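# Carry the spare power supply from shelving to bench

## Task

Take the spare power supply (a slim steel box with a round fan on one end and gold contacts on the other) off the parts shelving and put it on the work bench. When finished, no box may lie on the floor, the gripper must have released it and the robot must have backed away. The robot must not tip over or be left leaning, and the box must stay on the bench without the robot holding it.

## Robot and tools

ROBOT. A Hello Robot Stretch 4: an omni-wheel base, a lift that slides up a mast, a single arm that telescopes forward, a wrist with yaw, pitch and roll, and a two-finger gripper. It stands about 1.6 m tall; the base rim lies within 0.23 m of the base origin. Cameras: head_camera, head_left_camera, head_right_camera (both fisheye) and wrist_camera.

FRAMES. Base frame: origin on the floor below the base centre, x ahead, y to the left, z up. hand_pose is reported in this frame for a point between the open fingertips; with all wrist joints at 0 its axes line up with the base frame. The printed hand position may be slightly wrong. The odometry frame is where the base frame was when the scene began.

execute_actions(actions, cameras). actions is a list holding one action, or empty to just read state and images. An action contains "base", "joints" or both, optionally with "pace" and "contact_limits"; alternatively it is only {"end_of_arm": "enable_torque"}, which re-powers any wrist or gripper motor that shut off. Motions in one action start together and may finish at different times.
- base: one command only, each an offset relative to where the base last measured itself. translate_m: straight drive in metres, forward positive, -2 to 2. strafe_m: sideways in metres, left positive, -2 to 2. rotate_rad: turn in place in radians, counter-clockwise (left) positive, -3.2 to 3.2.
- joints: absolute targets keyed by name. lift_m 0 to 1.2 (m); arm_m 0 to 0.55 (m extension); wrist_yaw_rad -1.134 to 4.276 (0 straight ahead, positive left, 3.14 stowed back, above 3.4 the arm may block it); wrist_pitch_rad -1.117 to 4.259 (0 level, 1.57 pointing down); wrist_roll_rad -1.117 to 4.259 (0 puts fingers at equal height, positive turns clockwise viewed from behind); gripper_m -0.038 to 0.141 (fingertip gap in m, negative means fingers pressing together). Done tolerances: lift and arm ±0.004, yaw and roll ±0.02, pitch ±0.05, gripper ±0.004. Joint targets outside range get clipped and reported; other bad values or unknown keys cause the whole call to be rejected.
- pace: "slow", "default", "fast" or "max". Base top speeds are 0.1/0.3/0.4/0.6 m/s and 1/2/3/4 rad/s respectively; with lift above 0.2 these shrink, to 0.3 m/s and 1 rad/s at lift 1.2.
- contact_limits: only arm_m, 0 (gentlest) to 0.75 (firmest), default 0.5.
- cameras: list of names or "all"; omitted/null gives all, [] gives none.
A single action runs at most 15 s. Anything omitted from an action may still be driving to an older target without the status saying so. If a result reports a stop, later motion calls in that same reply are skipped.

wait(seconds): 0 to 10 s, no new command; returns state and images.
zoom_image(camera, region): enlarges [x0, y0, x1, y1] pixels of that camera's most recent full image, at most 504 by 504.
finished_scene(scene): integer number of the scene being closed; irreversible, and the result tells whether the goal was met. Ending a reply without any tool call ends everything.

RESULT LINES. base_status / joint_status: "done" (for base, wheels turned the commanded amount even if slipping); "off_target" (stopped short, may still push); "contact_stop_at_<key>" (hit something, that part goes slack); "limit_stop_at_<name>"; "time_out"; "torque_fault" (wrist or gripper motor went limp, needs enable_torque). limit_stop_at_tilt means leaning beyond 6 degrees: lift, arm and wheels go slack and ignore commands. limit_stop_at_own_body means a joint nearly hit the robot; move it away instead, and lift and arm may go slack. Slack parts recover when next commanded. on_its_own lists uncommanded happenings; its "held at" is the held target, not the measured position. lidar_m: 12 distances in metres, 30-degree sectors counter-clockwise starting dead ahead (4th left, 7th behind, 10th right); "-" is nothing seen or closer than 0.25 m; sees from about 0.15 m up, so tabletops show, but misses glass, thin legs and much behind. wrist_depth_mm: 7x7 grid of median depths, 100 to 2000 mm, "-" unknown. base_odometry counts wheel turns only; heading -3.142 to 3.142, left positive. If turned_by_wheels and turned_by_imu disagree by over about 0.1 rad, there was a bump or slip and heading is off by roughly their difference. base_tilt in degrees, forward and right positive, with a fixed bias up to about 1.5. motor_effort: percent of maximum, positive toward larger joint values, bracket is the noisy peak of the last action; wheel efforts positive mean turning right. A held load pushes wrist pitch effort further from 0.

GRIPPING. Command a gap smaller than the box width; a smaller value grips harder and pulls the box toward the wrist a bit. Neither the gripper reading nor "done" proves a grasp; with a target of 0 or above a firm grip shows as a clear gripper effort change. If fingertips snag on a surface below, raise the lift.

CAUTIONS. Start by unfolding with lift_m 0.4 and wrist_yaw_rad 0 together. Wrist tilted up below -0.2 pitch combined with roll below -0.4 or above 4 risks self-collision stops. Driving or turning with over 1 kg held and arm_m above 0.2 can tip the robot, worse at fast paces; steady pushes or pulls, a high gripper or a high contact limit also risk tipping. Pressing the gripper into things, or over about 2 kg in a level gripper, causes torque faults. Avoid drops, slams and hard pushes; a loose object may occasionally get nudged. The robot keeps holding its last command while you think.

Each tool is called after ">>>" by a JSON object that holds its "name" and its "arguments".

## Session

I'll start by checking the robot's state and camera views.

>>> {"name": "execute_actions", "arguments": {"actions": []}}

Scene clock: 0.00 s.
base_odometry: x=+0.000 y=+0.000 heading=+0.000 (m, m, rad; odometry frame)
turned_by_wheels: +0.000 (rad since the last result)
turned_by_imu: +0.000 (rad since the last result)
base_tilt: forward=-0.6 right=-0.5 (deg)
lidar_m: 1.40 1.33 2.15 1.88 1.74 1.50 1.74 2.62 1.24 0.84 0.78 2.04
base_status: not commanded
joint_positions: lift_m=+0.195 arm_m=-0.002 wrist_yaw_rad=+3.113 wrist_pitch_rad=+0.004 wrist_roll_rad=-0.015 gripper_m=+0.057
joint_status: not commanded
motor_effort: lift_m=+19 arm_m=-1 wrist_yaw_rad=-1 wrist_pitch_rad=-6 wrist_roll_rad=+0 gripper_m=-3 wheel_0=+0 wheel_1=+0 wheel_2=+0 (%)
hand_pose: x=-0.1171 y=+0.0957 z=+0.3721 quat_wxyz=(+0.014, -0.002, -0.008, +1.000) (m; base frame)
wrist_depth_mm: - 138 - - - 1661 1430 / - 120 178 - - 1756 1430 / - 125 174 - - 1708 1464 / 126 139 282 - - 1661 1464 / 221 - - - 1921 1661 1464 / 1229 1336 214 1205 195 1160 1118 / 549 891 891 - 904 798 831
pictures: head_camera, head_left_camera, head_right_camera, wrist_camera
Images, in order (width x height): head_camera 420x560, head_left_camera 420x672, head_right_camera 420x672, wrist_camera 616x392.

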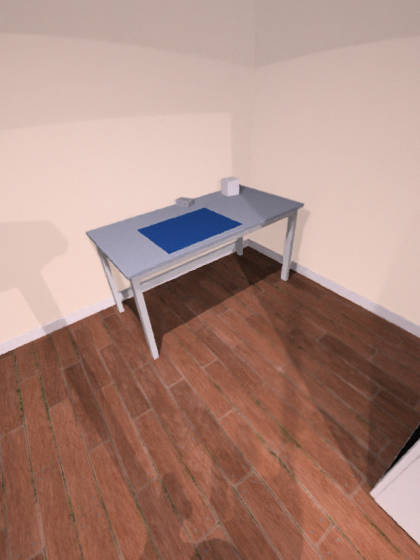

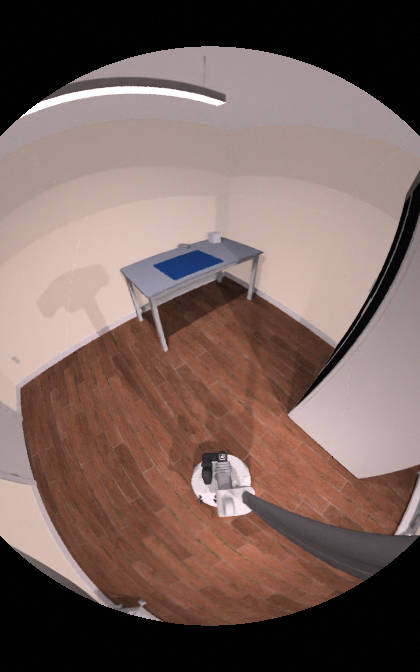

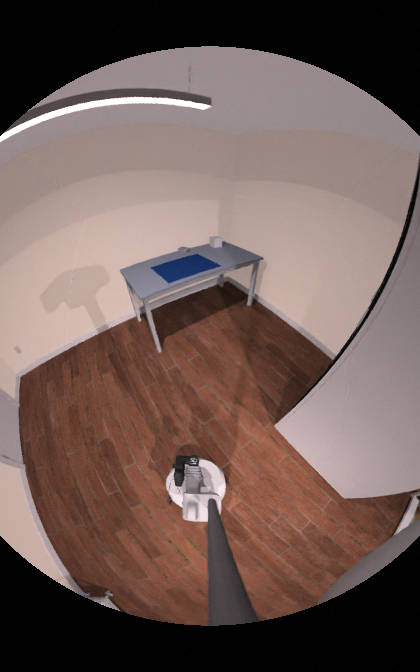

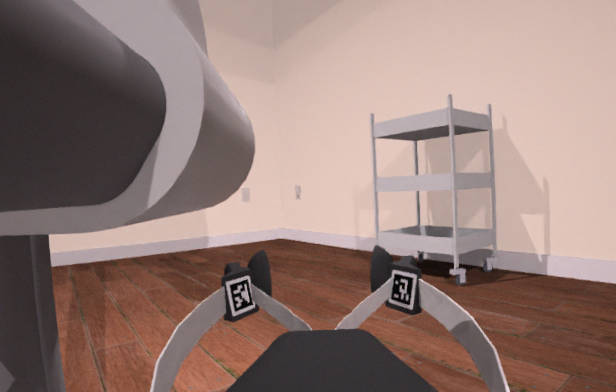

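>>> {"name": "execute_actions", "arguments": {"actions": [{"base": {"rotate_rad": -1.2}, "joints": {"lift_m": 0.4, "wrist_yaw_rad": 0}}]}}

Scene clock: 4.23 s.
base_odometry: x=+0.000 y=+0.000 heading=-1.200 (m, m, rad; odometry frame)
turned_by_wheels: -1.200 (rad since the last result)
turned_by_imu: -1.195 (rad since the last result)
base_tilt: forward=-0.6 right=-0.5 (deg)
lidar_m: 0.78 1.99 1.52 1.35 2.11 2.01 1.74 1.50 1.56 2.63 2.21 0.90
base_status: done
joint_positions: lift_m=+0.400 arm_m=-0.002 wrist_yaw_rad=+0.001 wrist_pitch_rad=+0.004 wrist_roll_rad=-0.015 gripper_m=+0.057
joint_status: all done
motor_effort: lift_m=+23(23) arm_m=-1(1) wrist_yaw_rad=-4(8) wrist_pitch_rad=-5(4) wrist_roll_rad=+0(1) gripper_m=-5(4) wheel_0=+2(8) wheel_1=+0(6) wheel_2=+1(6) (%)
hand_pose: x=+0.4573 y=-0.0873 z=+0.5768 quat_wxyz=(+1.000, -0.008, +0.002, +0.000) (m; base frame)
wrist_depth_mm: 1576 535 564 597 634 676 723 / 1576 535 564 597 634 676 723 / 1576 549 564 597 640 691 732 / 1618 544 564 603 634 691 723 / 1618 559 564 603 621 683 732 / 1576 554 213 597 195 683 732 / 1336 1205 569 - 654 676 732
pictures: head_camera, head_left_camera, head_right_camera, wrist_camera
Images, in order (width x height): head_camera 420x560, head_left_camera 420x672, head_right_camera 420x672, wrist_camera 616x392.

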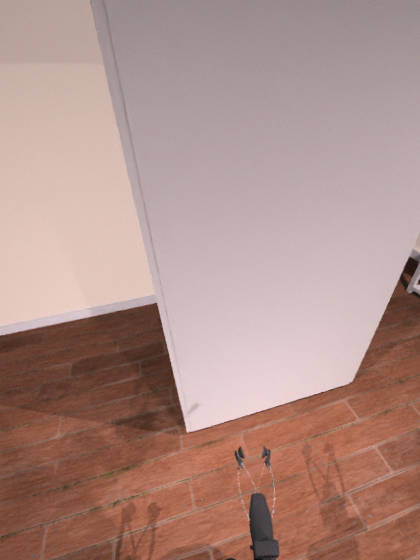

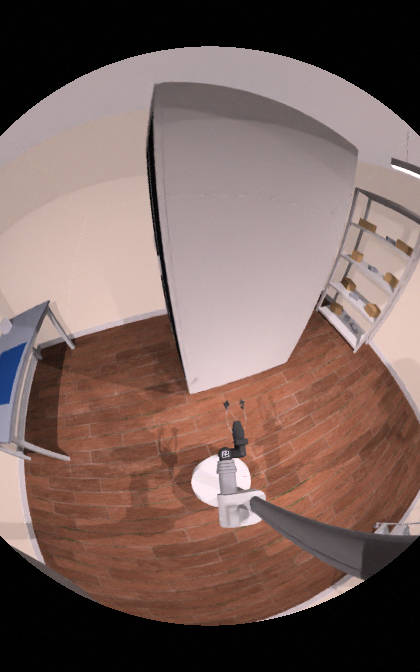

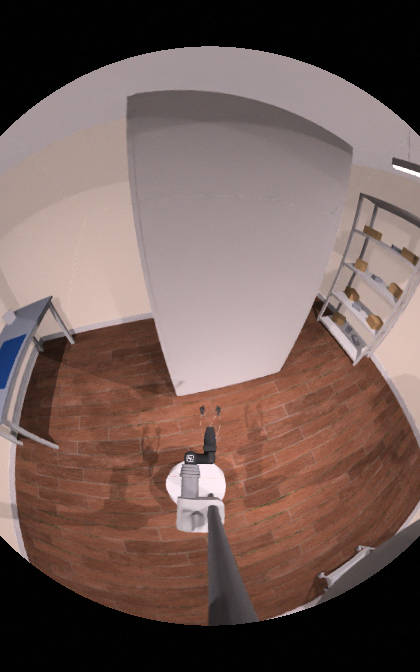

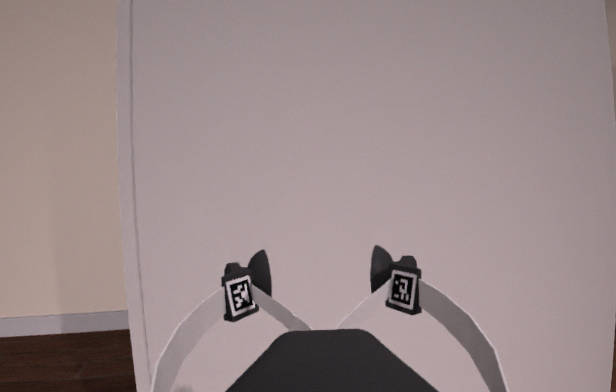

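>>> {"name": "execute_actions", "arguments": {"actions": [{"base": {"rotate_rad": -0.9}}]}}

Scene clock: 6.63 s.
base_odometry: x=+0.000 y=+0.000 heading=-2.099 (m, m, rad; odometry frame)
turned_by_wheels: -0.900 (rad since the last result)
turned_by_imu: -0.896 (rad since the last result)
base_tilt: forward=-0.5 right=-0.4 (deg)
lidar_m: 1.25 0.85 0.78 2.02 1.41 1.35 2.17 1.87 1.74 1.49 1.73 2.62
base_status: done
joint_positions: lift_m=+0.400 arm_m=-0.002 wrist_yaw_rad=+0.000 wrist_pitch_rad=+0.004 wrist_roll_rad=-0.015 gripper_m=+0.057
joint_status: not commanded
motor_effort: lift_m=+21(23) arm_m=-1(1) wrist_yaw_rad=-2(5) wrist_pitch_rad=-5(4) wrist_roll_rad=+0(1) gripper_m=-4(6) wheel_0=+2(7) wheel_1=+1(6) wheel_2=+1(5) (%)
hand_pose: x=+0.4573 y=-0.0874 z=+0.5769 quat_wxyz=(+1.000, -0.008, +0.002, +0.000) (m; base frame)
wrist_depth_mm: 707 891 - - - - 1863 / 715 891 - - - - 1921 / 723 904 - - - - - / 723 891 - - - - 1921 / 715 891 - - - - 1983 / 707 878 214 1708 195 1708 1661 / 707 831 1255 - 1336 1182 1229
pictures: head_camera, head_left_camera, head_right_camera, wrist_camera
Images, in order (width x height): head_camera 420x560, head_left_camera 420x672, head_right_camera 420x672, wrist_camera 616x392.

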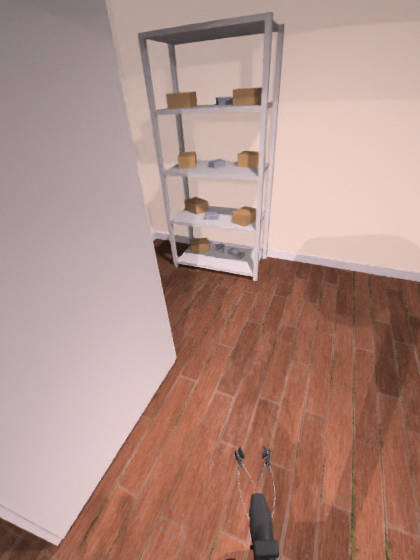

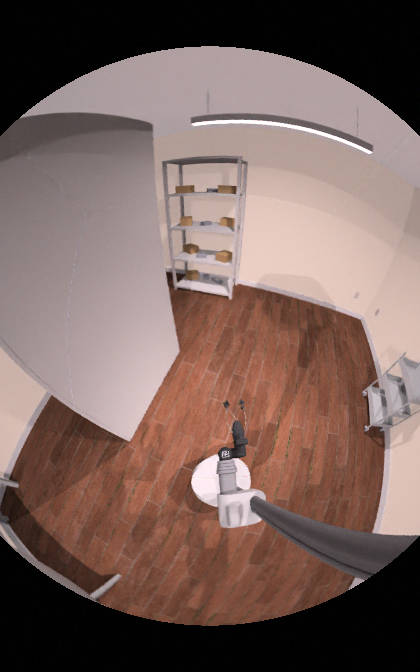

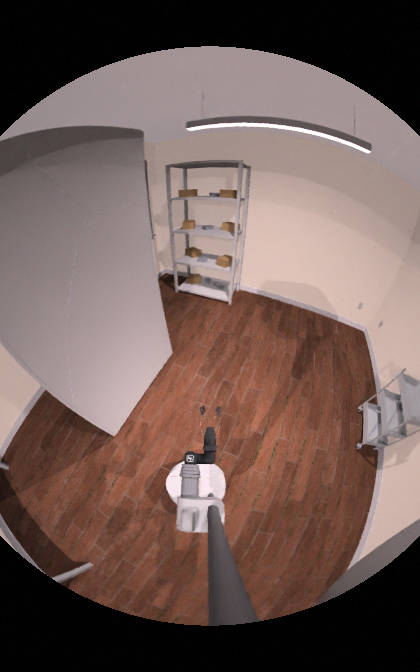

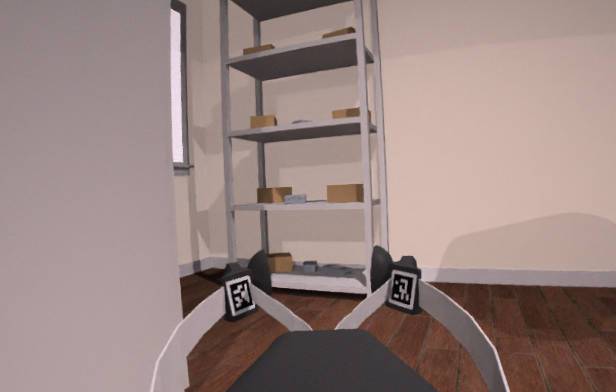

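>>> {"name": "zoom_image", "arguments": {"camera": "head_camera", "region": [130, 70, 300, 290]}}

>>> {"name": "zoom_image", "arguments": {"camera": "wrist_camera", "region": [210, 0, 410, 300]}}

Region (130, 70, 300, 290) of head_camera's 420x560 image, scaled by 2.291, with more detail than that image has; it fills the left 389 columns of this view, and the rest is white.

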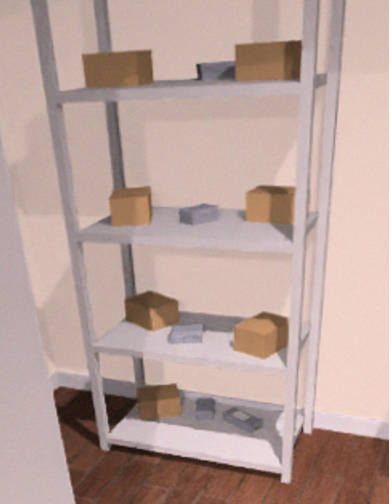

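Region (210, 0, 410, 300) of wrist_camera's 616x392 image, scaled by 1.680.

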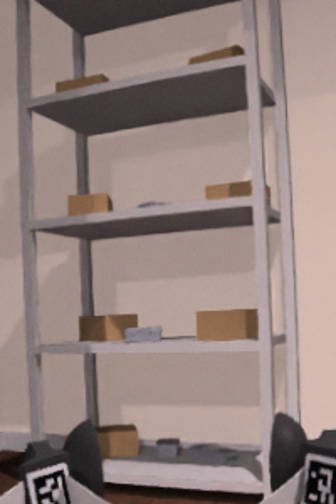

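>>> {"name": "execute_actions", "arguments": {"actions": [{"base": {"rotate_rad": -0.4}}], "cameras": ["head_camera"]}}

>>> {"name": "execute_actions", "arguments": {"actions": [{"base": {"translate_m": 1.4}, "pace": "fast"}]}}

Scene clock: 38.53 s.
base_odometry: x=+0.000 y=+0.000 heading=-2.499 (m, m, rad; odometry frame)
turned_by_wheels: -0.400 (rad since the last result)
turned_by_imu: -0.400 (rad since the last result)
base_tilt: forward=-0.5 right=-0.4 (deg)
lidar_m: 2.18 1.09 0.80 0.76 1.89 1.35 1.50 2.20 1.82 1.75 1.50 2.51
base_status: done
joint_positions: lift_m=+0.400 arm_m=-0.002 wrist_yaw_rad=+0.000 wrist_pitch_rad=+0.004 wrist_roll_rad=-0.015 gripper_m=+0.057
joint_status: not commanded
motor_effort: lift_m=+21(21) arm_m=-1(1) wrist_yaw_rad=-1(2) wrist_pitch_rad=-5(5) wrist_roll_rad=-1(0) gripper_m=-4(5) wheel_0=+1(4) wheel_1=+0(7) wheel_2=+1(6) (%)
hand_pose: x=+0.4573 y=-0.0874 z=+0.5769 quat_wxyz=(+1.000, -0.008, +0.002, +0.000) (m; base frame)
wrist_depth_mm: - - - - - - - / - - - - - - - / - - - - - - - / - - - - - - - / - - - - - - - / 1921 1983 214 1756 195 1618 1576 / 1366 1308 1281 - 1308 1138 1205
pictures: head_camera
Images, in order (width x height): head_camera 420x560.

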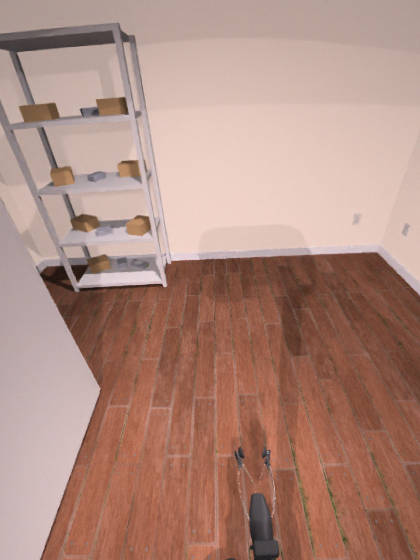

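Scene clock: 43.30 s.
base_odometry: x=-1.121 y=-0.839 heading=-2.499 (m, m, rad; odometry frame)
turned_by_wheels: +0.000 (rad since the last result)
turned_by_imu: +0.007 (rad since the last result)
base_tilt: forward=-0.5 right=-0.5 (deg)
lidar_m: 1.23 0.87 1.08 1.29 0.83 1.11 3.44 2.48 1.41 1.39 1.72 1.27
base_status: done
joint_positions: lift_m=+0.400 arm_m=-0.002 wrist_yaw_rad=+0.000 wrist_pitch_rad=+0.004 wrist_roll_rad=-0.015 gripper_m=+0.057
joint_status: not commanded
motor_effort: lift_m=+21(21) arm_m=-1(0) wrist_yaw_rad=-1(1) wrist_pitch_rad=-4(6) wrist_roll_rad=-1(1) gripper_m=-3(4) wheel_0=+0(8) wheel_1=+0(5) wheel_2=+1(11) (%)
hand_pose: x=+0.4573 y=-0.0874 z=+0.5769 quat_wxyz=(+1.000, -0.008, +0.002, +0.000) (m; base frame)
wrist_depth_mm: 878 1008 991 1008 991 976 960 / 1025 991 1025 991 991 991 991 / 1025 1008 1025 991 976 991 976 / 1042 1025 1008 1008 991 1008 991 / 1042 1025 1008 991 991 991 991 / 1042 1025 213 1008 195 991 1008 / 1060 1042 1008 - 1008 1008 991
pictures: head_camera, head_left_camera, head_right_camera, wrist_camera
Images, in order (width x height): head_camera 420x560, head_left_camera 420x672, head_right_camera 420x672, wrist_camera 616x392.

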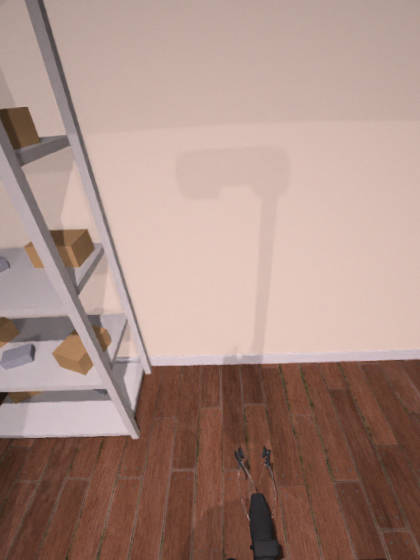

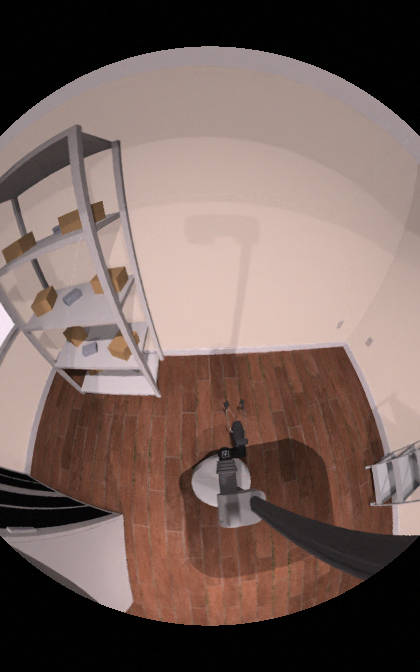

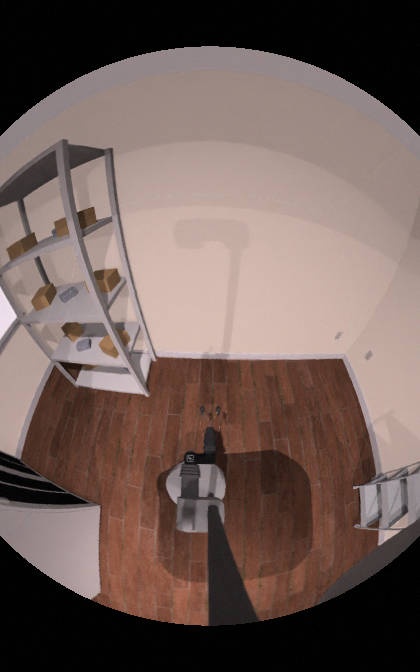

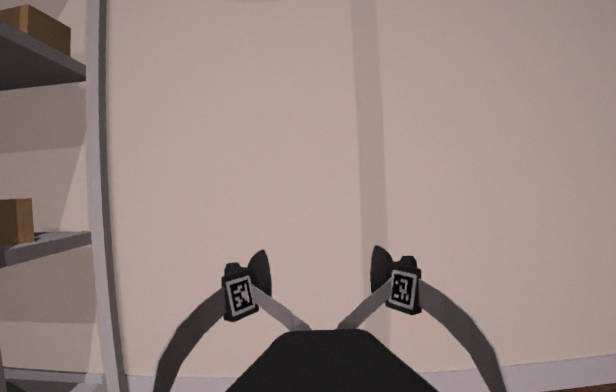

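>>> {"name": "execute_actions", "arguments": {"actions": [{"base": {"translate_m": 0.08}}], "cameras": []}}

>>> {"name": "execute_actions", "arguments": {"actions": [{"base": {"strafe_m": 0.85}}]}}

Scene clock: 51.90 s.
base_odometry: x=-1.185 y=-0.887 heading=-2.499 (m, m, rad; odometry frame)
turned_by_wheels: +0.000 (rad since the last result)
turned_by_imu: -0.001 (rad since the last result)
base_tilt: forward=-0.5 right=-0.5 (deg)
lidar_m: 1.14 0.82 0.97 1.59 0.88 1.10 3.51 2.47 1.42 1.60 1.59 1.18
base_status: done
joint_positions: lift_m=+0.400 arm_m=-0.002 wrist_yaw_rad=+0.000 wrist_pitch_rad=+0.004 wrist_roll_rad=-0.015 gripper_m=+0.057
joint_status: not commanded
motor_effort: lift_m=+21(21) arm_m=-1(1) wrist_yaw_rad=-2(2) wrist_pitch_rad=-5(5) wrist_roll_rad=-1(0) gripper_m=-4(3) wheel_0=+1(5) wheel_1=+0(5) wheel_2=+0(8) (%)
hand_pose: x=+0.4573 y=-0.0874 z=+0.5769 quat_wxyz=(+1.000, -0.008, +0.002, +0.000) (m; base frame)
wrist_depth_mm: 854 946 917 931 904 904 878 / 866 946 931 931 904 904 891 / 931 931 931 931 917 891 891 / 946 946 931 917 931 891 904 / 960 931 931 931 917 917 904 / 976 931 214 931 195 904 891 / 960 960 946 - 931 917 904
pictures: none
No camera images: the call's "cameras" was empty. Leave "cameras" out to get every camera's image.

Scene clock: 56.07 s.
base_odometry: x=-0.676 y=-1.567 heading=-2.499 (m, m, rad; odometry frame)
turned_by_wheels: +0.000 (rad since the last result)
turned_by_imu: +0.001 (rad since the last result)
base_tilt: forward=-0.6 right=-0.5 (deg)
lidar_m: 0.66 0.70 1.13 1.10 0.58 0.41 0.40 3.61 2.28 2.25 1.62 0.69
base_status: done
joint_positions: lift_m=+0.400 arm_m=-0.002 wrist_yaw_rad=+0.000 wrist_pitch_rad=+0.004 wrist_roll_rad=-0.015 gripper_m=+0.057
joint_status: not commanded
motor_effort: lift_m=+22(21) arm_m=-1(1) wrist_yaw_rad=-3(2) wrist_pitch_rad=-4(6) wrist_roll_rad=+0(1) gripper_m=-4(4) wheel_0=+0(6) wheel_1=-2(9) wheel_2=-1(2) (%)
hand_pose: x=+0.4573 y=-0.0874 z=+0.5769 quat_wxyz=(+1.000, -0.008, +0.002, +0.000) (m; base frame)
wrist_depth_mm: 691 707 741 759 809 917 917 / 976 960 946 946 931 904 917 / 976 946 960 931 917 931 917 / 976 768 946 960 530 931 931 / 621 554 574 544 504 449 917 / 976 976 213 455 195 452 931 / 991 991 960 - 866 445 931
pictures: head_camera, head_left_camera, head_right_camera, wrist_camera
Images, in order (width x height): head_camera 420x560, head_left_camera 420x672, head_right_camera 420x672, wrist_camera 616x392.

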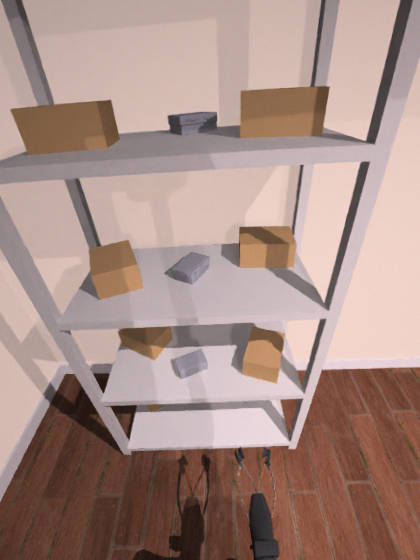

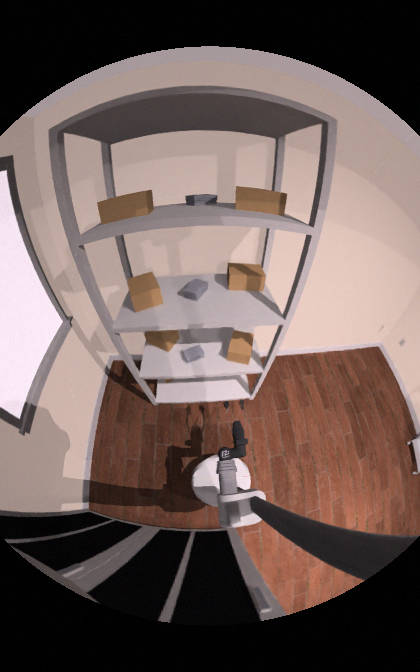

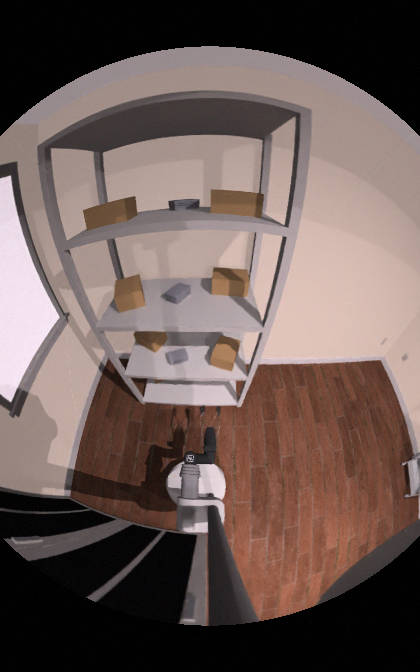

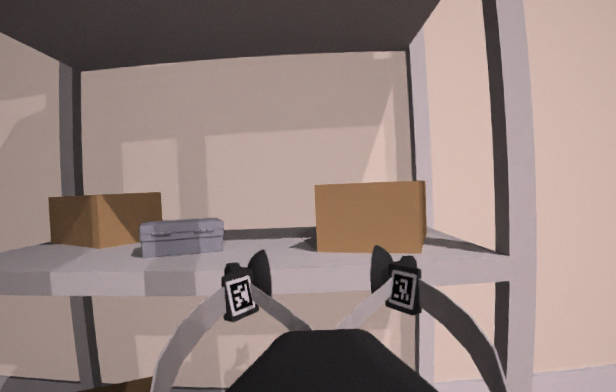

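>>> {"name": "zoom_image", "arguments": {"camera": "head_camera", "region": [130, 90, 260, 300]}}

>>> {"name": "zoom_image", "arguments": {"camera": "head_camera", "region": [110, 320, 300, 460]}}

>>> {"name": "zoom_image", "arguments": {"camera": "wrist_camera", "region": [110, 190, 260, 280]}}

Region (130, 90, 260, 300) of head_camera's 420x560 image, scaled by 2.400, with more detail than that image has; it fills the left 312 columns of this view, and the rest is white.

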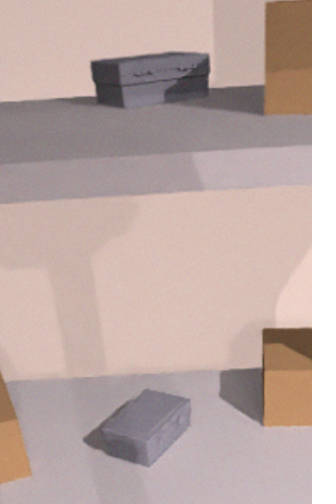

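Region (110, 320, 300, 460) of head_camera's 420x560 image, scaled by 2.653, with more detail than that image has; it fills the top 371 rows of this view, and the rest is white.

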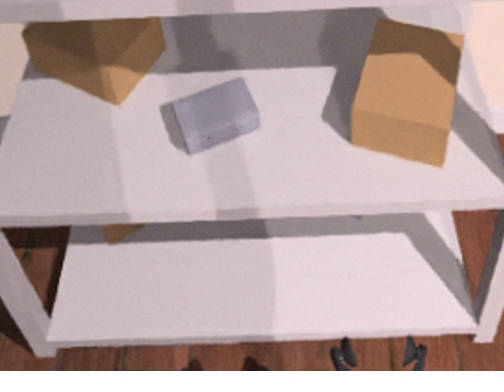

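Region (110, 190, 260, 280) of wrist_camera's 616x392 image, scaled by 3.360; it fills the top 302 rows of this view, and the rest is white.

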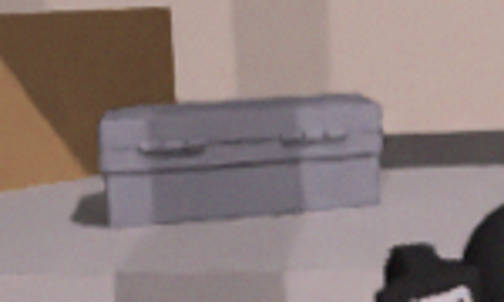

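>>> {"name": "execute_actions", "arguments": {"actions": [{"joints": {"lift_m": 0.15, "arm_m": 0.03}}], "cameras": ["head_camera", "wrist_camera"]}}

Scene clock: 64.17 s.
base_odometry: x=-0.676 y=-1.567 heading=-2.499 (m, m, rad; odometry frame)
turned_by_wheels: +0.000 (rad since the last result)
turned_by_imu: -0.002 (rad since the last result)
base_tilt: forward=-0.5 right=-0.3 (deg)
lidar_m: 0.66 0.71 1.12 1.09 0.58 0.41 0.40 3.61 2.29 2.24 1.62 0.71
base_status: not commanded
joint_positions: lift_m=+0.150 arm_m=+0.029 wrist_yaw_rad=+0.000 wrist_pitch_rad=+0.004 wrist_roll_rad=-0.015 gripper_m=+0.057
joint_status: all done
motor_effort: lift_m=+15(20) arm_m=+5(5) wrist_yaw_rad=-2(3) wrist_pitch_rad=-3(4) wrist_roll_rad=-1(1) gripper_m=-3(4) wheel_0=+0(0) wheel_1=-2(2) wheel_2=-1(1) (%)
hand_pose: x=+0.4885 y=-0.0874 z=+0.3274 quat_wxyz=(+1.000, -0.008, +0.002, +0.000) (m; base frame)
wrist_depth_mm: 904 931 917 715 480 439 891 / 413 427 413 424 439 427 891 / 715 788 904 904 831 904 654 / 946 946 931 917 904 904 647 / 946 946 931 917 842 904 647 / 647 723 213 741 195 452 627 / 627 627 627 - 647 449 554
pictures: head_camera, wrist_camera
Images, in order (width x height): head_camera 420x560, wrist_camera 616x392.

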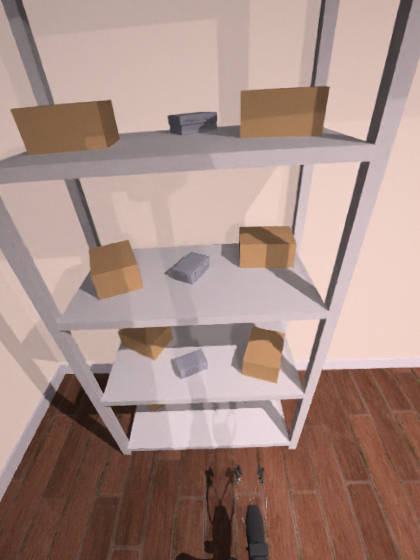

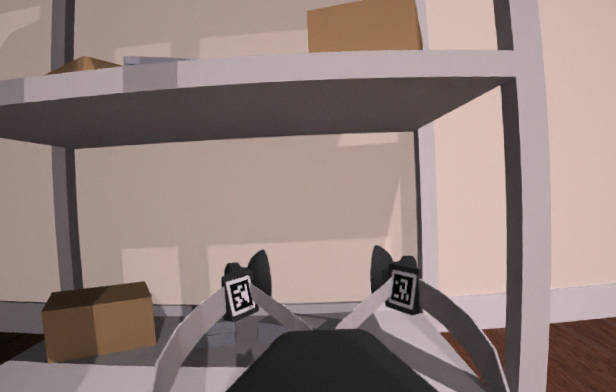

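>>> {"name": "execute_actions", "arguments": {"actions": [{"joints": {"wrist_pitch_rad": 0.4}}], "cameras": ["wrist_camera"]}}

Scene clock: 66.63 s.
base_odometry: x=-0.676 y=-1.567 heading=-2.499 (m, m, rad; odometry frame)
turned_by_wheels: +0.000 (rad since the last result)
turned_by_imu: -0.001 (rad since the last result)
base_tilt: forward=-0.5 right=-0.6 (deg)
lidar_m: 0.67 0.69 1.12 1.09 0.58 0.42 0.39 3.62 2.30 2.24 1.62 0.69
base_status: not commanded
joint_positions: lift_m=+0.150 arm_m=+0.029 wrist_yaw_rad=+0.000 wrist_pitch_rad=+0.402 wrist_roll_rad=-0.015 gripper_m=+0.057
joint_status: all done
motor_effort: lift_m=+15(15) arm_m=+5(5) wrist_yaw_rad=-3(2) wrist_pitch_rad=-3(5) wrist_roll_rad=+0(0) gripper_m=-4(4) wheel_0=+0(0) wheel_1=-2(2) wheel_2=-1(1) (%)
hand_pose: x=+0.4656 y=-0.0874 z=+0.2158 quat_wxyz=(+0.980, -0.007, +0.199, +0.002) (m; base frame)
wrist_depth_mm: 820 820 831 820 809 809 368 / 854 878 878 866 866 842 394 / 820 931 917 917 917 891 878 / 661 683 683 676 661 603 741 / 530 521 512 504 492 480 591 / 496 500 213 496 194 484 480 / 439 424 430 - 427 402 407
pictures: wrist_camera
Images, in order (width x height): wrist_camera 616x392.

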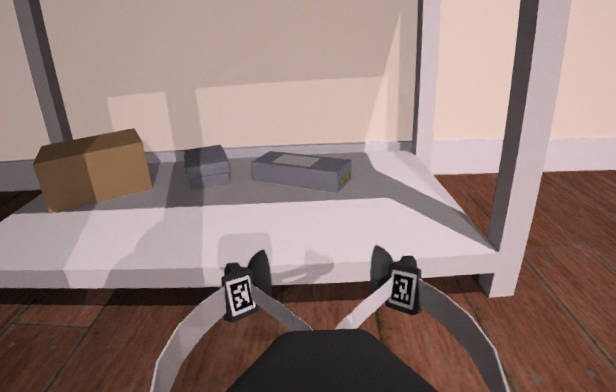

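>>> {"name": "zoom_image", "arguments": {"camera": "wrist_camera", "region": [170, 130, 380, 210]}}

Region (170, 130, 380, 210) of wrist_camera's 616x392 image, scaled by 2.400; it fills the top 192 rows of this view, and the rest is white.

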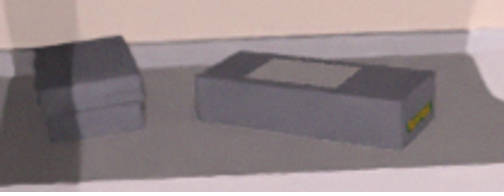

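>>> {"name": "execute_actions", "arguments": {"actions": [{"base": {"strafe_m": -1.05}, "pace": "fast"}], "cameras": []}}

>>> {"name": "execute_actions", "arguments": {"actions": [{"base": {"rotate_rad": 1.571}}], "cameras": ["head_camera", "wrist_camera"]}}

Scene clock: 156.23 s.
base_odometry: x=-1.305 y=-0.727 heading=-2.500 (m, m, rad; odometry frame)
turned_by_wheels: +0.000 (rad since the last result)
turned_by_imu: -0.005 (rad since the last result)
base_tilt: forward=-0.5 right=-0.5 (deg)
lidar_m: 1.14 0.95 0.95 1.61 1.06 1.41 3.55 2.18 1.23 1.55 1.60 1.18
base_status: done
joint_positions: lift_m=+0.150 arm_m=+0.029 wrist_yaw_rad=+0.000 wrist_pitch_rad=+0.402 wrist_roll_rad=-0.015 gripper_m=+0.057
joint_status: not commanded
motor_effort: lift_m=+15(15) arm_m=+5(5) wrist_yaw_rad=-2(2) wrist_pitch_rad=-5(3) wrist_roll_rad=-1(0) gripper_m=-5(4) wheel_0=-1(10) wheel_1=+0(11) wheel_2=-1(1) (%)
hand_pose: x=+0.4656 y=-0.0874 z=+0.2157 quat_wxyz=(+0.980, -0.007, +0.199, +0.002) (m; base frame)
wrist_depth_mm: 809 798 798 788 788 778 788 / 854 842 831 842 831 831 809 / 904 904 904 891 878 891 878 / 931 904 891 866 842 798 788 / 676 668 661 640 627 609 597 / 521 521 214 492 195 480 477 / 439 430 427 - 427 402 407
pictures: none
No camera images: the call's "cameras" was empty. Leave "cameras" out to get every camera's image.

Scene clock: 158.30 s.
base_odometry: x=-1.305 y=-0.727 heading=-0.929 (m, m, rad; odometry frame)
turned_by_wheels: +1.571 (rad since the last result)
turned_by_imu: +1.562 (rad since the last result)
base_tilt: forward=-0.7 right=-0.4 (deg)
lidar_m: 1.57 1.07 1.41 2.84 2.18 1.23 1.58 1.60 1.17 1.14 0.96 0.96
base_status: done
joint_positions: lift_m=+0.150 arm_m=+0.029 wrist_yaw_rad=+0.000 wrist_pitch_rad=+0.402 wrist_roll_rad=-0.015 gripper_m=+0.057
joint_status: not commanded
motor_effort: lift_m=+15(15) arm_m=+5(5) wrist_yaw_rad=-2(2) wrist_pitch_rad=-2(4) wrist_roll_rad=-1(1) gripper_m=-5(5) wheel_0=-1(5) wheel_1=+0(3) wheel_2=-1(8) (%)
hand_pose: x=+0.4656 y=-0.0874 z=+0.2157 quat_wxyz=(+0.980, -0.007, +0.199, +0.002) (m; base frame)
wrist_depth_mm: 699 991 1756 1708 1708 1708 1537 / 691 1008 1708 1808 1756 1756 1537 / 723 991 1336 1281 1229 1138 946 / 778 866 891 854 831 809 788 / 683 668 661 640 634 615 597 / 525 517 214 496 194 480 480 / 439 427 424 - 427 402 407
pictures: head_camera, wrist_camera
Images, in order (width x height): head_camera 420x560, wrist_camera 616x392.

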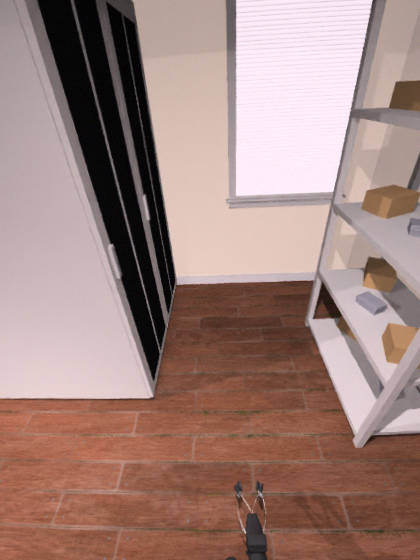

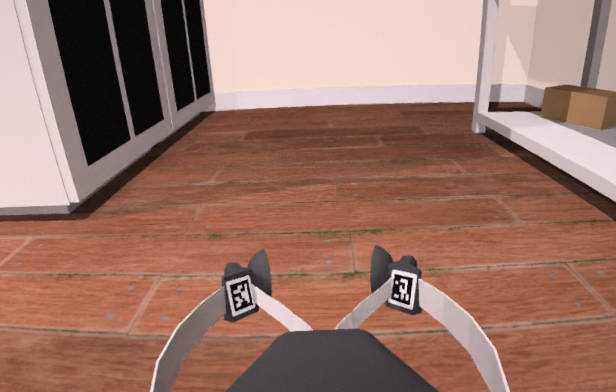

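>>> {"name": "execute_actions", "arguments": {"actions": [{"base": {"strafe_m": -0.8}, "pace": "fast"}], "cameras": ["head_camera", "wrist_camera"]}}

Scene clock: 167.80 s.
base_odometry: x=-1.945 y=-1.206 heading=-0.929 (m, m, rad; odometry frame)
turned_by_wheels: +0.000 (rad since the last result)
turned_by_imu: -0.006 (rad since the last result)
base_tilt: forward=-0.6 right=-0.6 (deg)
lidar_m: 0.68 1.71 1.54 3.63 1.66 1.66 1.28 0.51 0.35 0.35 0.37 0.51
base_status: done
joint_positions: lift_m=+0.150 arm_m=+0.029 wrist_yaw_rad=+0.000 wrist_pitch_rad=+0.402 wrist_roll_rad=-0.015 gripper_m=+0.057
joint_status: not commanded
motor_effort: lift_m=+16(15) arm_m=+5(5) wrist_yaw_rad=-2(1) wrist_pitch_rad=-5(4) wrist_roll_rad=+0(1) gripper_m=-4(5) wheel_0=-3(13) wheel_1=-1(9) wheel_2=-1(1) (%)
hand_pose: x=+0.4656 y=-0.0874 z=+0.2157 quat_wxyz=(+0.980, -0.007, +0.200, +0.002) (m; base frame)
wrist_depth_mm: 1661 392 1618 1661 1160 574 384 / 1708 392 1808 1808 1138 597 394 / 1537 430 1255 991 891 445 427 / 931 798 699 668 654 488 421 / 668 634 521 530 517 496 413 / 521 517 215 492 195 469 413 / 442 424 427 - 430 399 397
pictures: head_camera, wrist_camera
Images, in order (width x height): head_camera 420x560, wrist_camera 616x392.

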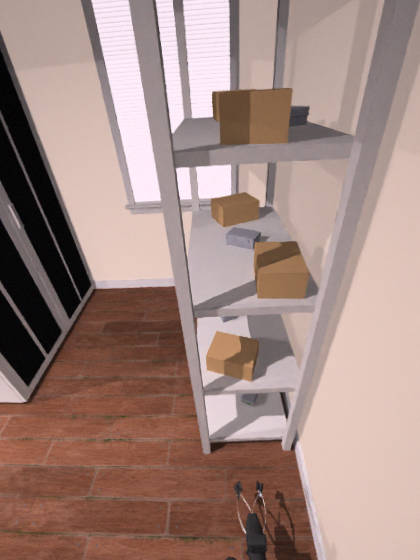

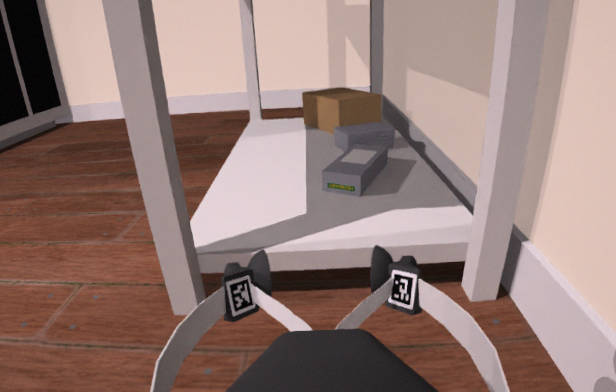

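>>> {"name": "zoom_image", "arguments": {"camera": "wrist_camera", "region": [280, 80, 440, 220]}}

Region (280, 80, 440, 220) of wrist_camera's 616x392 image, scaled by 3.150; it fills the top 441 rows of this view, and the rest is white.

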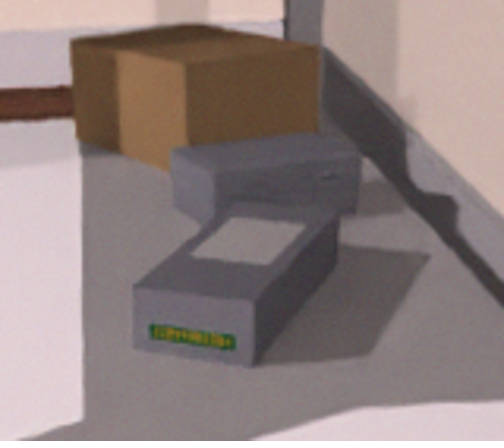

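>>> {"name": "execute_actions", "arguments": {"actions": [{"base": {"translate_m": 0.2}, "joints": {"lift_m": 0.18, "wrist_yaw_rad": -0.25, "wrist_pitch_rad": 0.6, "gripper_m": 0.135}}], "cameras": ["head_camera", "wrist_camera"]}}

Scene clock: 198.33 s.
base_odometry: x=-1.826 y=-1.366 heading=-0.929 (m, m, rad; odometry frame)
turned_by_wheels: +0.000 (rad since the last result)
turned_by_imu: -0.001 (rad since the last result)
base_tilt: forward=-0.5 right=-0.4 (deg)
lidar_m: 0.47 1.71 1.44 3.61 1.94 1.83 1.33 0.49 0.36 0.35 0.37 0.52
base_status: done
joint_positions: lift_m=+0.180 arm_m=+0.029 wrist_yaw_rad=-0.250 wrist_pitch_rad=+0.602 wrist_roll_rad=-0.015 gripper_m=+0.135
joint_status: all done
motor_effort: lift_m=+22(22) arm_m=+5(5) wrist_yaw_rad=-3(5) wrist_pitch_rad=-3(4) wrist_roll_rad=+0(2) gripper_m=-1(5) wheel_0=+2(8) wheel_1=+0(5) wheel_2=+1(7) (%)
hand_pose: x=+0.4090 y=-0.1435 z=+0.1947 quat_wxyz=(+0.948, +0.030, +0.295, -0.117) (m; base frame)
wrist_depth_mm: 1366 1397 1464 976 554 262 272 / 1281 1098 842 809 585 277 294 / 866 699 647 597 585 304 312 / 661 512 504 500 488 345 322 / 521 418 421 410 413 362 332 / 322 355 375 392 407 362 325 / 306 382 397 - 384 368 332
pictures: head_camera, wrist_camera
Images, in order (width x height): head_camera 420x560, wrist_camera 616x392.

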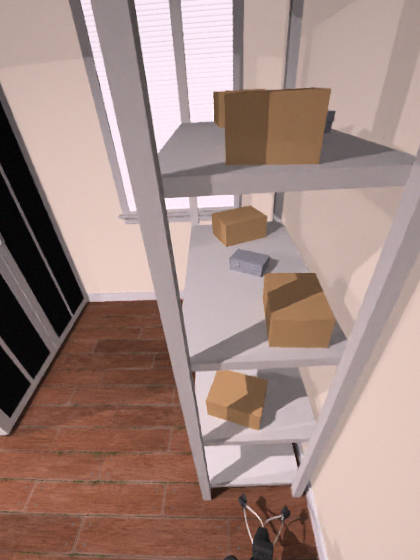

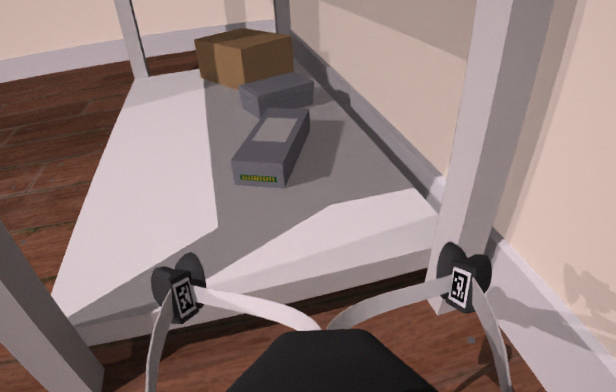

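>>> {"name": "zoom_image", "arguments": {"camera": "wrist_camera", "region": [190, 60, 350, 200]}}

Region (190, 60, 350, 200) of wrist_camera's 616x392 image, scaled by 3.150; it fills the top 441 rows of this view, and the rest is white.

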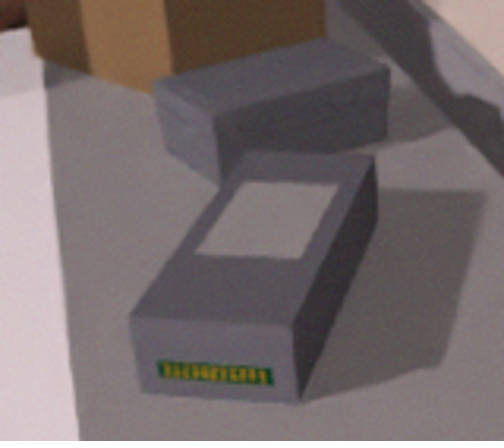

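>>> {"name": "execute_actions", "arguments": {"actions": [{"base": {"strafe_m": -0.03}, "joints": {"wrist_yaw_rad": -0.32, "arm_m": 0.2}, "contact_limits": {"arm_m": 0.25}}], "cameras": ["head_camera", "wrist_camera"]}}

Scene clock: 219.43 s.
base_odometry: x=-1.850 y=-1.384 heading=-0.928 (m, m, rad; odometry frame)
turned_by_wheels: +0.000 (rad since the last result)
turned_by_imu: -0.002 (rad since the last result)
base_tilt: forward=-0.5 right=-0.4 (deg)
lidar_m: 0.48 0.50 1.45 3.64 1.94 1.84 1.18 0.48 0.35 0.32 0.35 0.49
base_status: done
joint_positions: lift_m=+0.180 arm_m=+0.199 wrist_yaw_rad=-0.320 wrist_pitch_rad=+0.602 wrist_roll_rad=-0.015 gripper_m=+0.135
joint_status: all done
motor_effort: lift_m=+22(22) arm_m=+5(6) wrist_yaw_rad=-2(7) wrist_pitch_rad=-3(5) wrist_roll_rad=+0(1) gripper_m=-3(2) wheel_0=+1(9) wheel_1=+1(6) wheel_2=+0(2) (%)
contact_limits: arm_m 0.25
hand_pose: x=+0.5683 y=-0.1578 z=+0.1946 quat_wxyz=(+0.943, +0.040, +0.294, -0.150) (m; base frame)
wrist_depth_mm: 976 1281 1336 750 433 301 - / 1160 1098 699 768 462 314 252 / 831 668 585 603 500 329 262 / 554 517 473 477 477 345 274 / 418 418 370 404 407 327 281 / 351 342 329 347 322 236 205 / 310 303 314 - 303 283 -
pictures: head_camera, wrist_camera
Images, in order (width x height): head_camera 420x560, wrist_camera 616x392.

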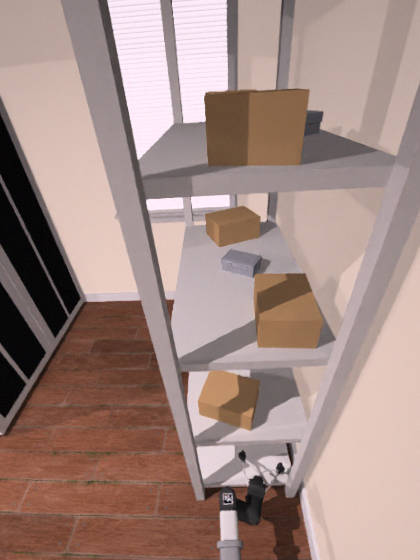

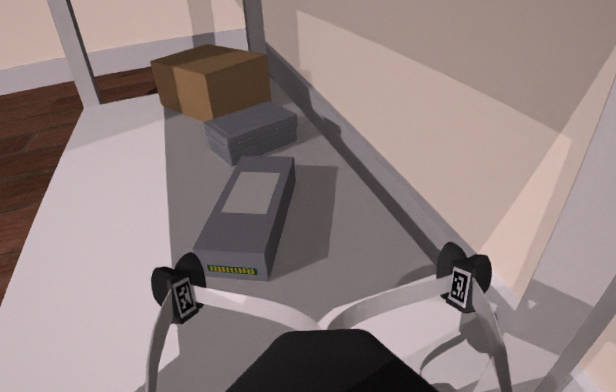

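>>> {"name": "execute_actions", "arguments": {"actions": [{"joints": {"arm_m": 0.33}, "contact_limits": {"arm_m": 0.25}}], "cameras": ["head_camera", "wrist_camera"]}}

Scene clock: 222.73 s.
base_odometry: x=-1.850 y=-1.384 heading=-0.928 (m, m, rad; odometry frame)
turned_by_wheels: +0.000 (rad since the last result)
turned_by_imu: -0.001 (rad since the last result)
base_tilt: forward=-0.5 right=-0.3 (deg)
lidar_m: 0.49 0.48 1.47 3.62 1.95 1.84 1.17 0.47 0.33 0.32 0.34 0.50
base_status: not commanded
joint_positions: lift_m=+0.180 arm_m=+0.329 wrist_yaw_rad=-0.320 wrist_pitch_rad=+0.602 wrist_roll_rad=-0.015 gripper_m=+0.135
joint_status: all done
motor_effort: lift_m=+22(23) arm_m=+5(5) wrist_yaw_rad=-2(2) wrist_pitch_rad=-3(3) wrist_roll_rad=+0(1) gripper_m=-3(1) wheel_0=+1(1) wheel_1=+1(1) wheel_2=+0(0) (%)
contact_limits: arm_m 0.25
hand_pose: x=+0.6983 y=-0.1578 z=+0.1946 quat_wxyz=(+0.943, +0.040, +0.294, -0.150) (m; base frame)
wrist_depth_mm: 661 1182 1255 759 442 304 - / 1060 1182 591 715 469 319 255 / 809 654 591 627 500 336 266 / 544 517 484 480 480 353 277 / 421 418 413 364 404 334 287 / 355 342 291 309 324 319 296 / 310 303 276 - 303 294 290
pictures: head_camera, wrist_camera
Images, in order (width x height): head_camera 420x560, wrist_camera 616x392.

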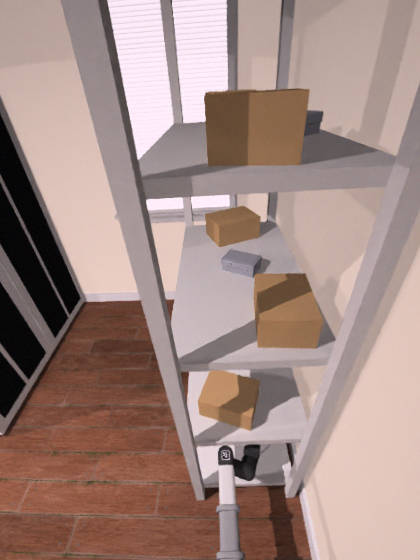

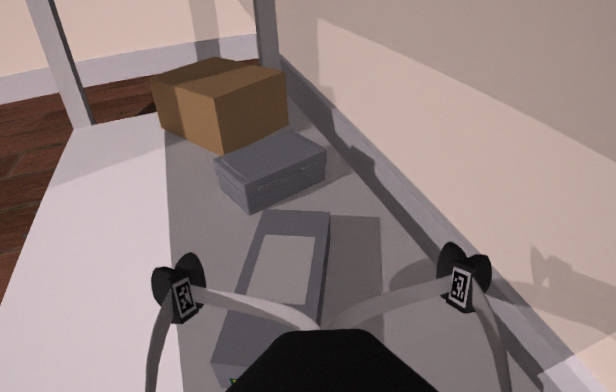

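>>> {"name": "execute_actions", "arguments": {"actions": [{"joints": {"arm_m": 0.395}, "contact_limits": {"arm_m": 0.25}}], "cameras": ["wrist_camera"]}}

>>> {"name": "execute_actions", "arguments": {"actions": [{"joints": {"lift_m": 0.13}, "pace": "slow"}], "cameras": ["wrist_camera"]}}

Scene clock: 227.93 s.
base_odometry: x=-1.850 y=-1.384 heading=-0.928 (m, m, rad; odometry frame)
turned_by_wheels: +0.000 (rad since the last result)
turned_by_imu: -0.002 (rad since the last result)
base_tilt: forward=-0.5 right=-0.3 (deg)
lidar_m: 0.47 0.49 1.46 3.62 1.95 1.85 1.18 0.45 0.33 0.32 0.35 0.49
base_status: not commanded
joint_positions: lift_m=+0.180 arm_m=+0.394 wrist_yaw_rad=-0.320 wrist_pitch_rad=+0.602 wrist_roll_rad=-0.015 gripper_m=+0.135
joint_status: all done
motor_effort: lift_m=+22(22) arm_m=+5(7) wrist_yaw_rad=-1(1) wrist_pitch_rad=-4(3) wrist_roll_rad=-1(1) gripper_m=-1(4) wheel_0=+1(1) wheel_1=+1(2) wheel_2=+0(0) (%)
contact_limits: arm_m 0.25
hand_pose: x=+0.7633 y=-0.1578 z=+0.1946 quat_wxyz=(+0.943, +0.040, +0.294, -0.150) (m; base frame)
wrist_depth_mm: 1042 1118 1205 699 442 306 - / 1042 1138 585 707 473 322 256 / 788 640 539 597 512 338 268 / 544 517 466 436 480 357 281 / 424 418 410 353 407 336 290 / 355 342 330 297 324 317 298 / 310 303 303 - 301 294 290
pictures: wrist_camera
Images, in order (width x height): wrist_camera 616x392.

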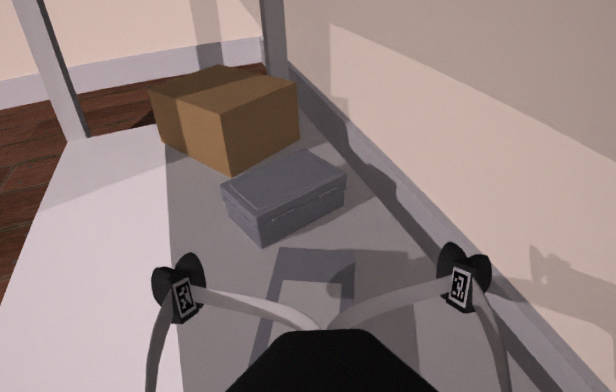

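Scene clock: 229.20 s.
base_odometry: x=-1.850 y=-1.384 heading=-0.928 (m, m, rad; odometry frame)
turned_by_wheels: +0.000 (rad since the last result)
turned_by_imu: +0.000 (rad since the last result)
base_tilt: forward=-0.5 right=-0.4 (deg)
lidar_m: 0.48 0.49 1.46 3.63 1.94 1.84 1.18 0.46 0.33 0.32 0.34 0.47
base_status: not commanded
joint_positions: lift_m=+0.130 arm_m=+0.394 wrist_yaw_rad=-0.320 wrist_pitch_rad=+0.602 wrist_roll_rad=-0.015 gripper_m=+0.135
joint_status: all done
motor_effort: lift_m=+15(21) arm_m=+6(5) wrist_yaw_rad=-2(2) wrist_pitch_rad=-3(4) wrist_roll_rad=+0(0) gripper_m=-1(1) wheel_0=+1(1) wheel_1=+1(2) wheel_2=+0(0) (%)
hand_pose: x=+0.7633 y=-0.1578 z=+0.1452 quat_wxyz=(+0.943, +0.040, +0.294, -0.150) (m; base frame)
wrist_depth_mm: 1025 1118 1182 691 442 307 - / 904 946 504 627 473 322 258 / 609 544 504 413 480 338 268 / 436 424 397 394 413 351 278 / 347 349 342 282 332 320 289 / 291 283 234 238 268 263 282 / 256 251 244 - 251 241 -
pictures: wrist_camera
Images, in order (width x height): wrist_camera 616x392.

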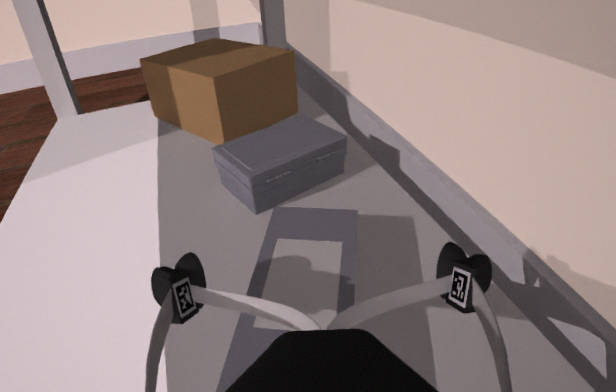

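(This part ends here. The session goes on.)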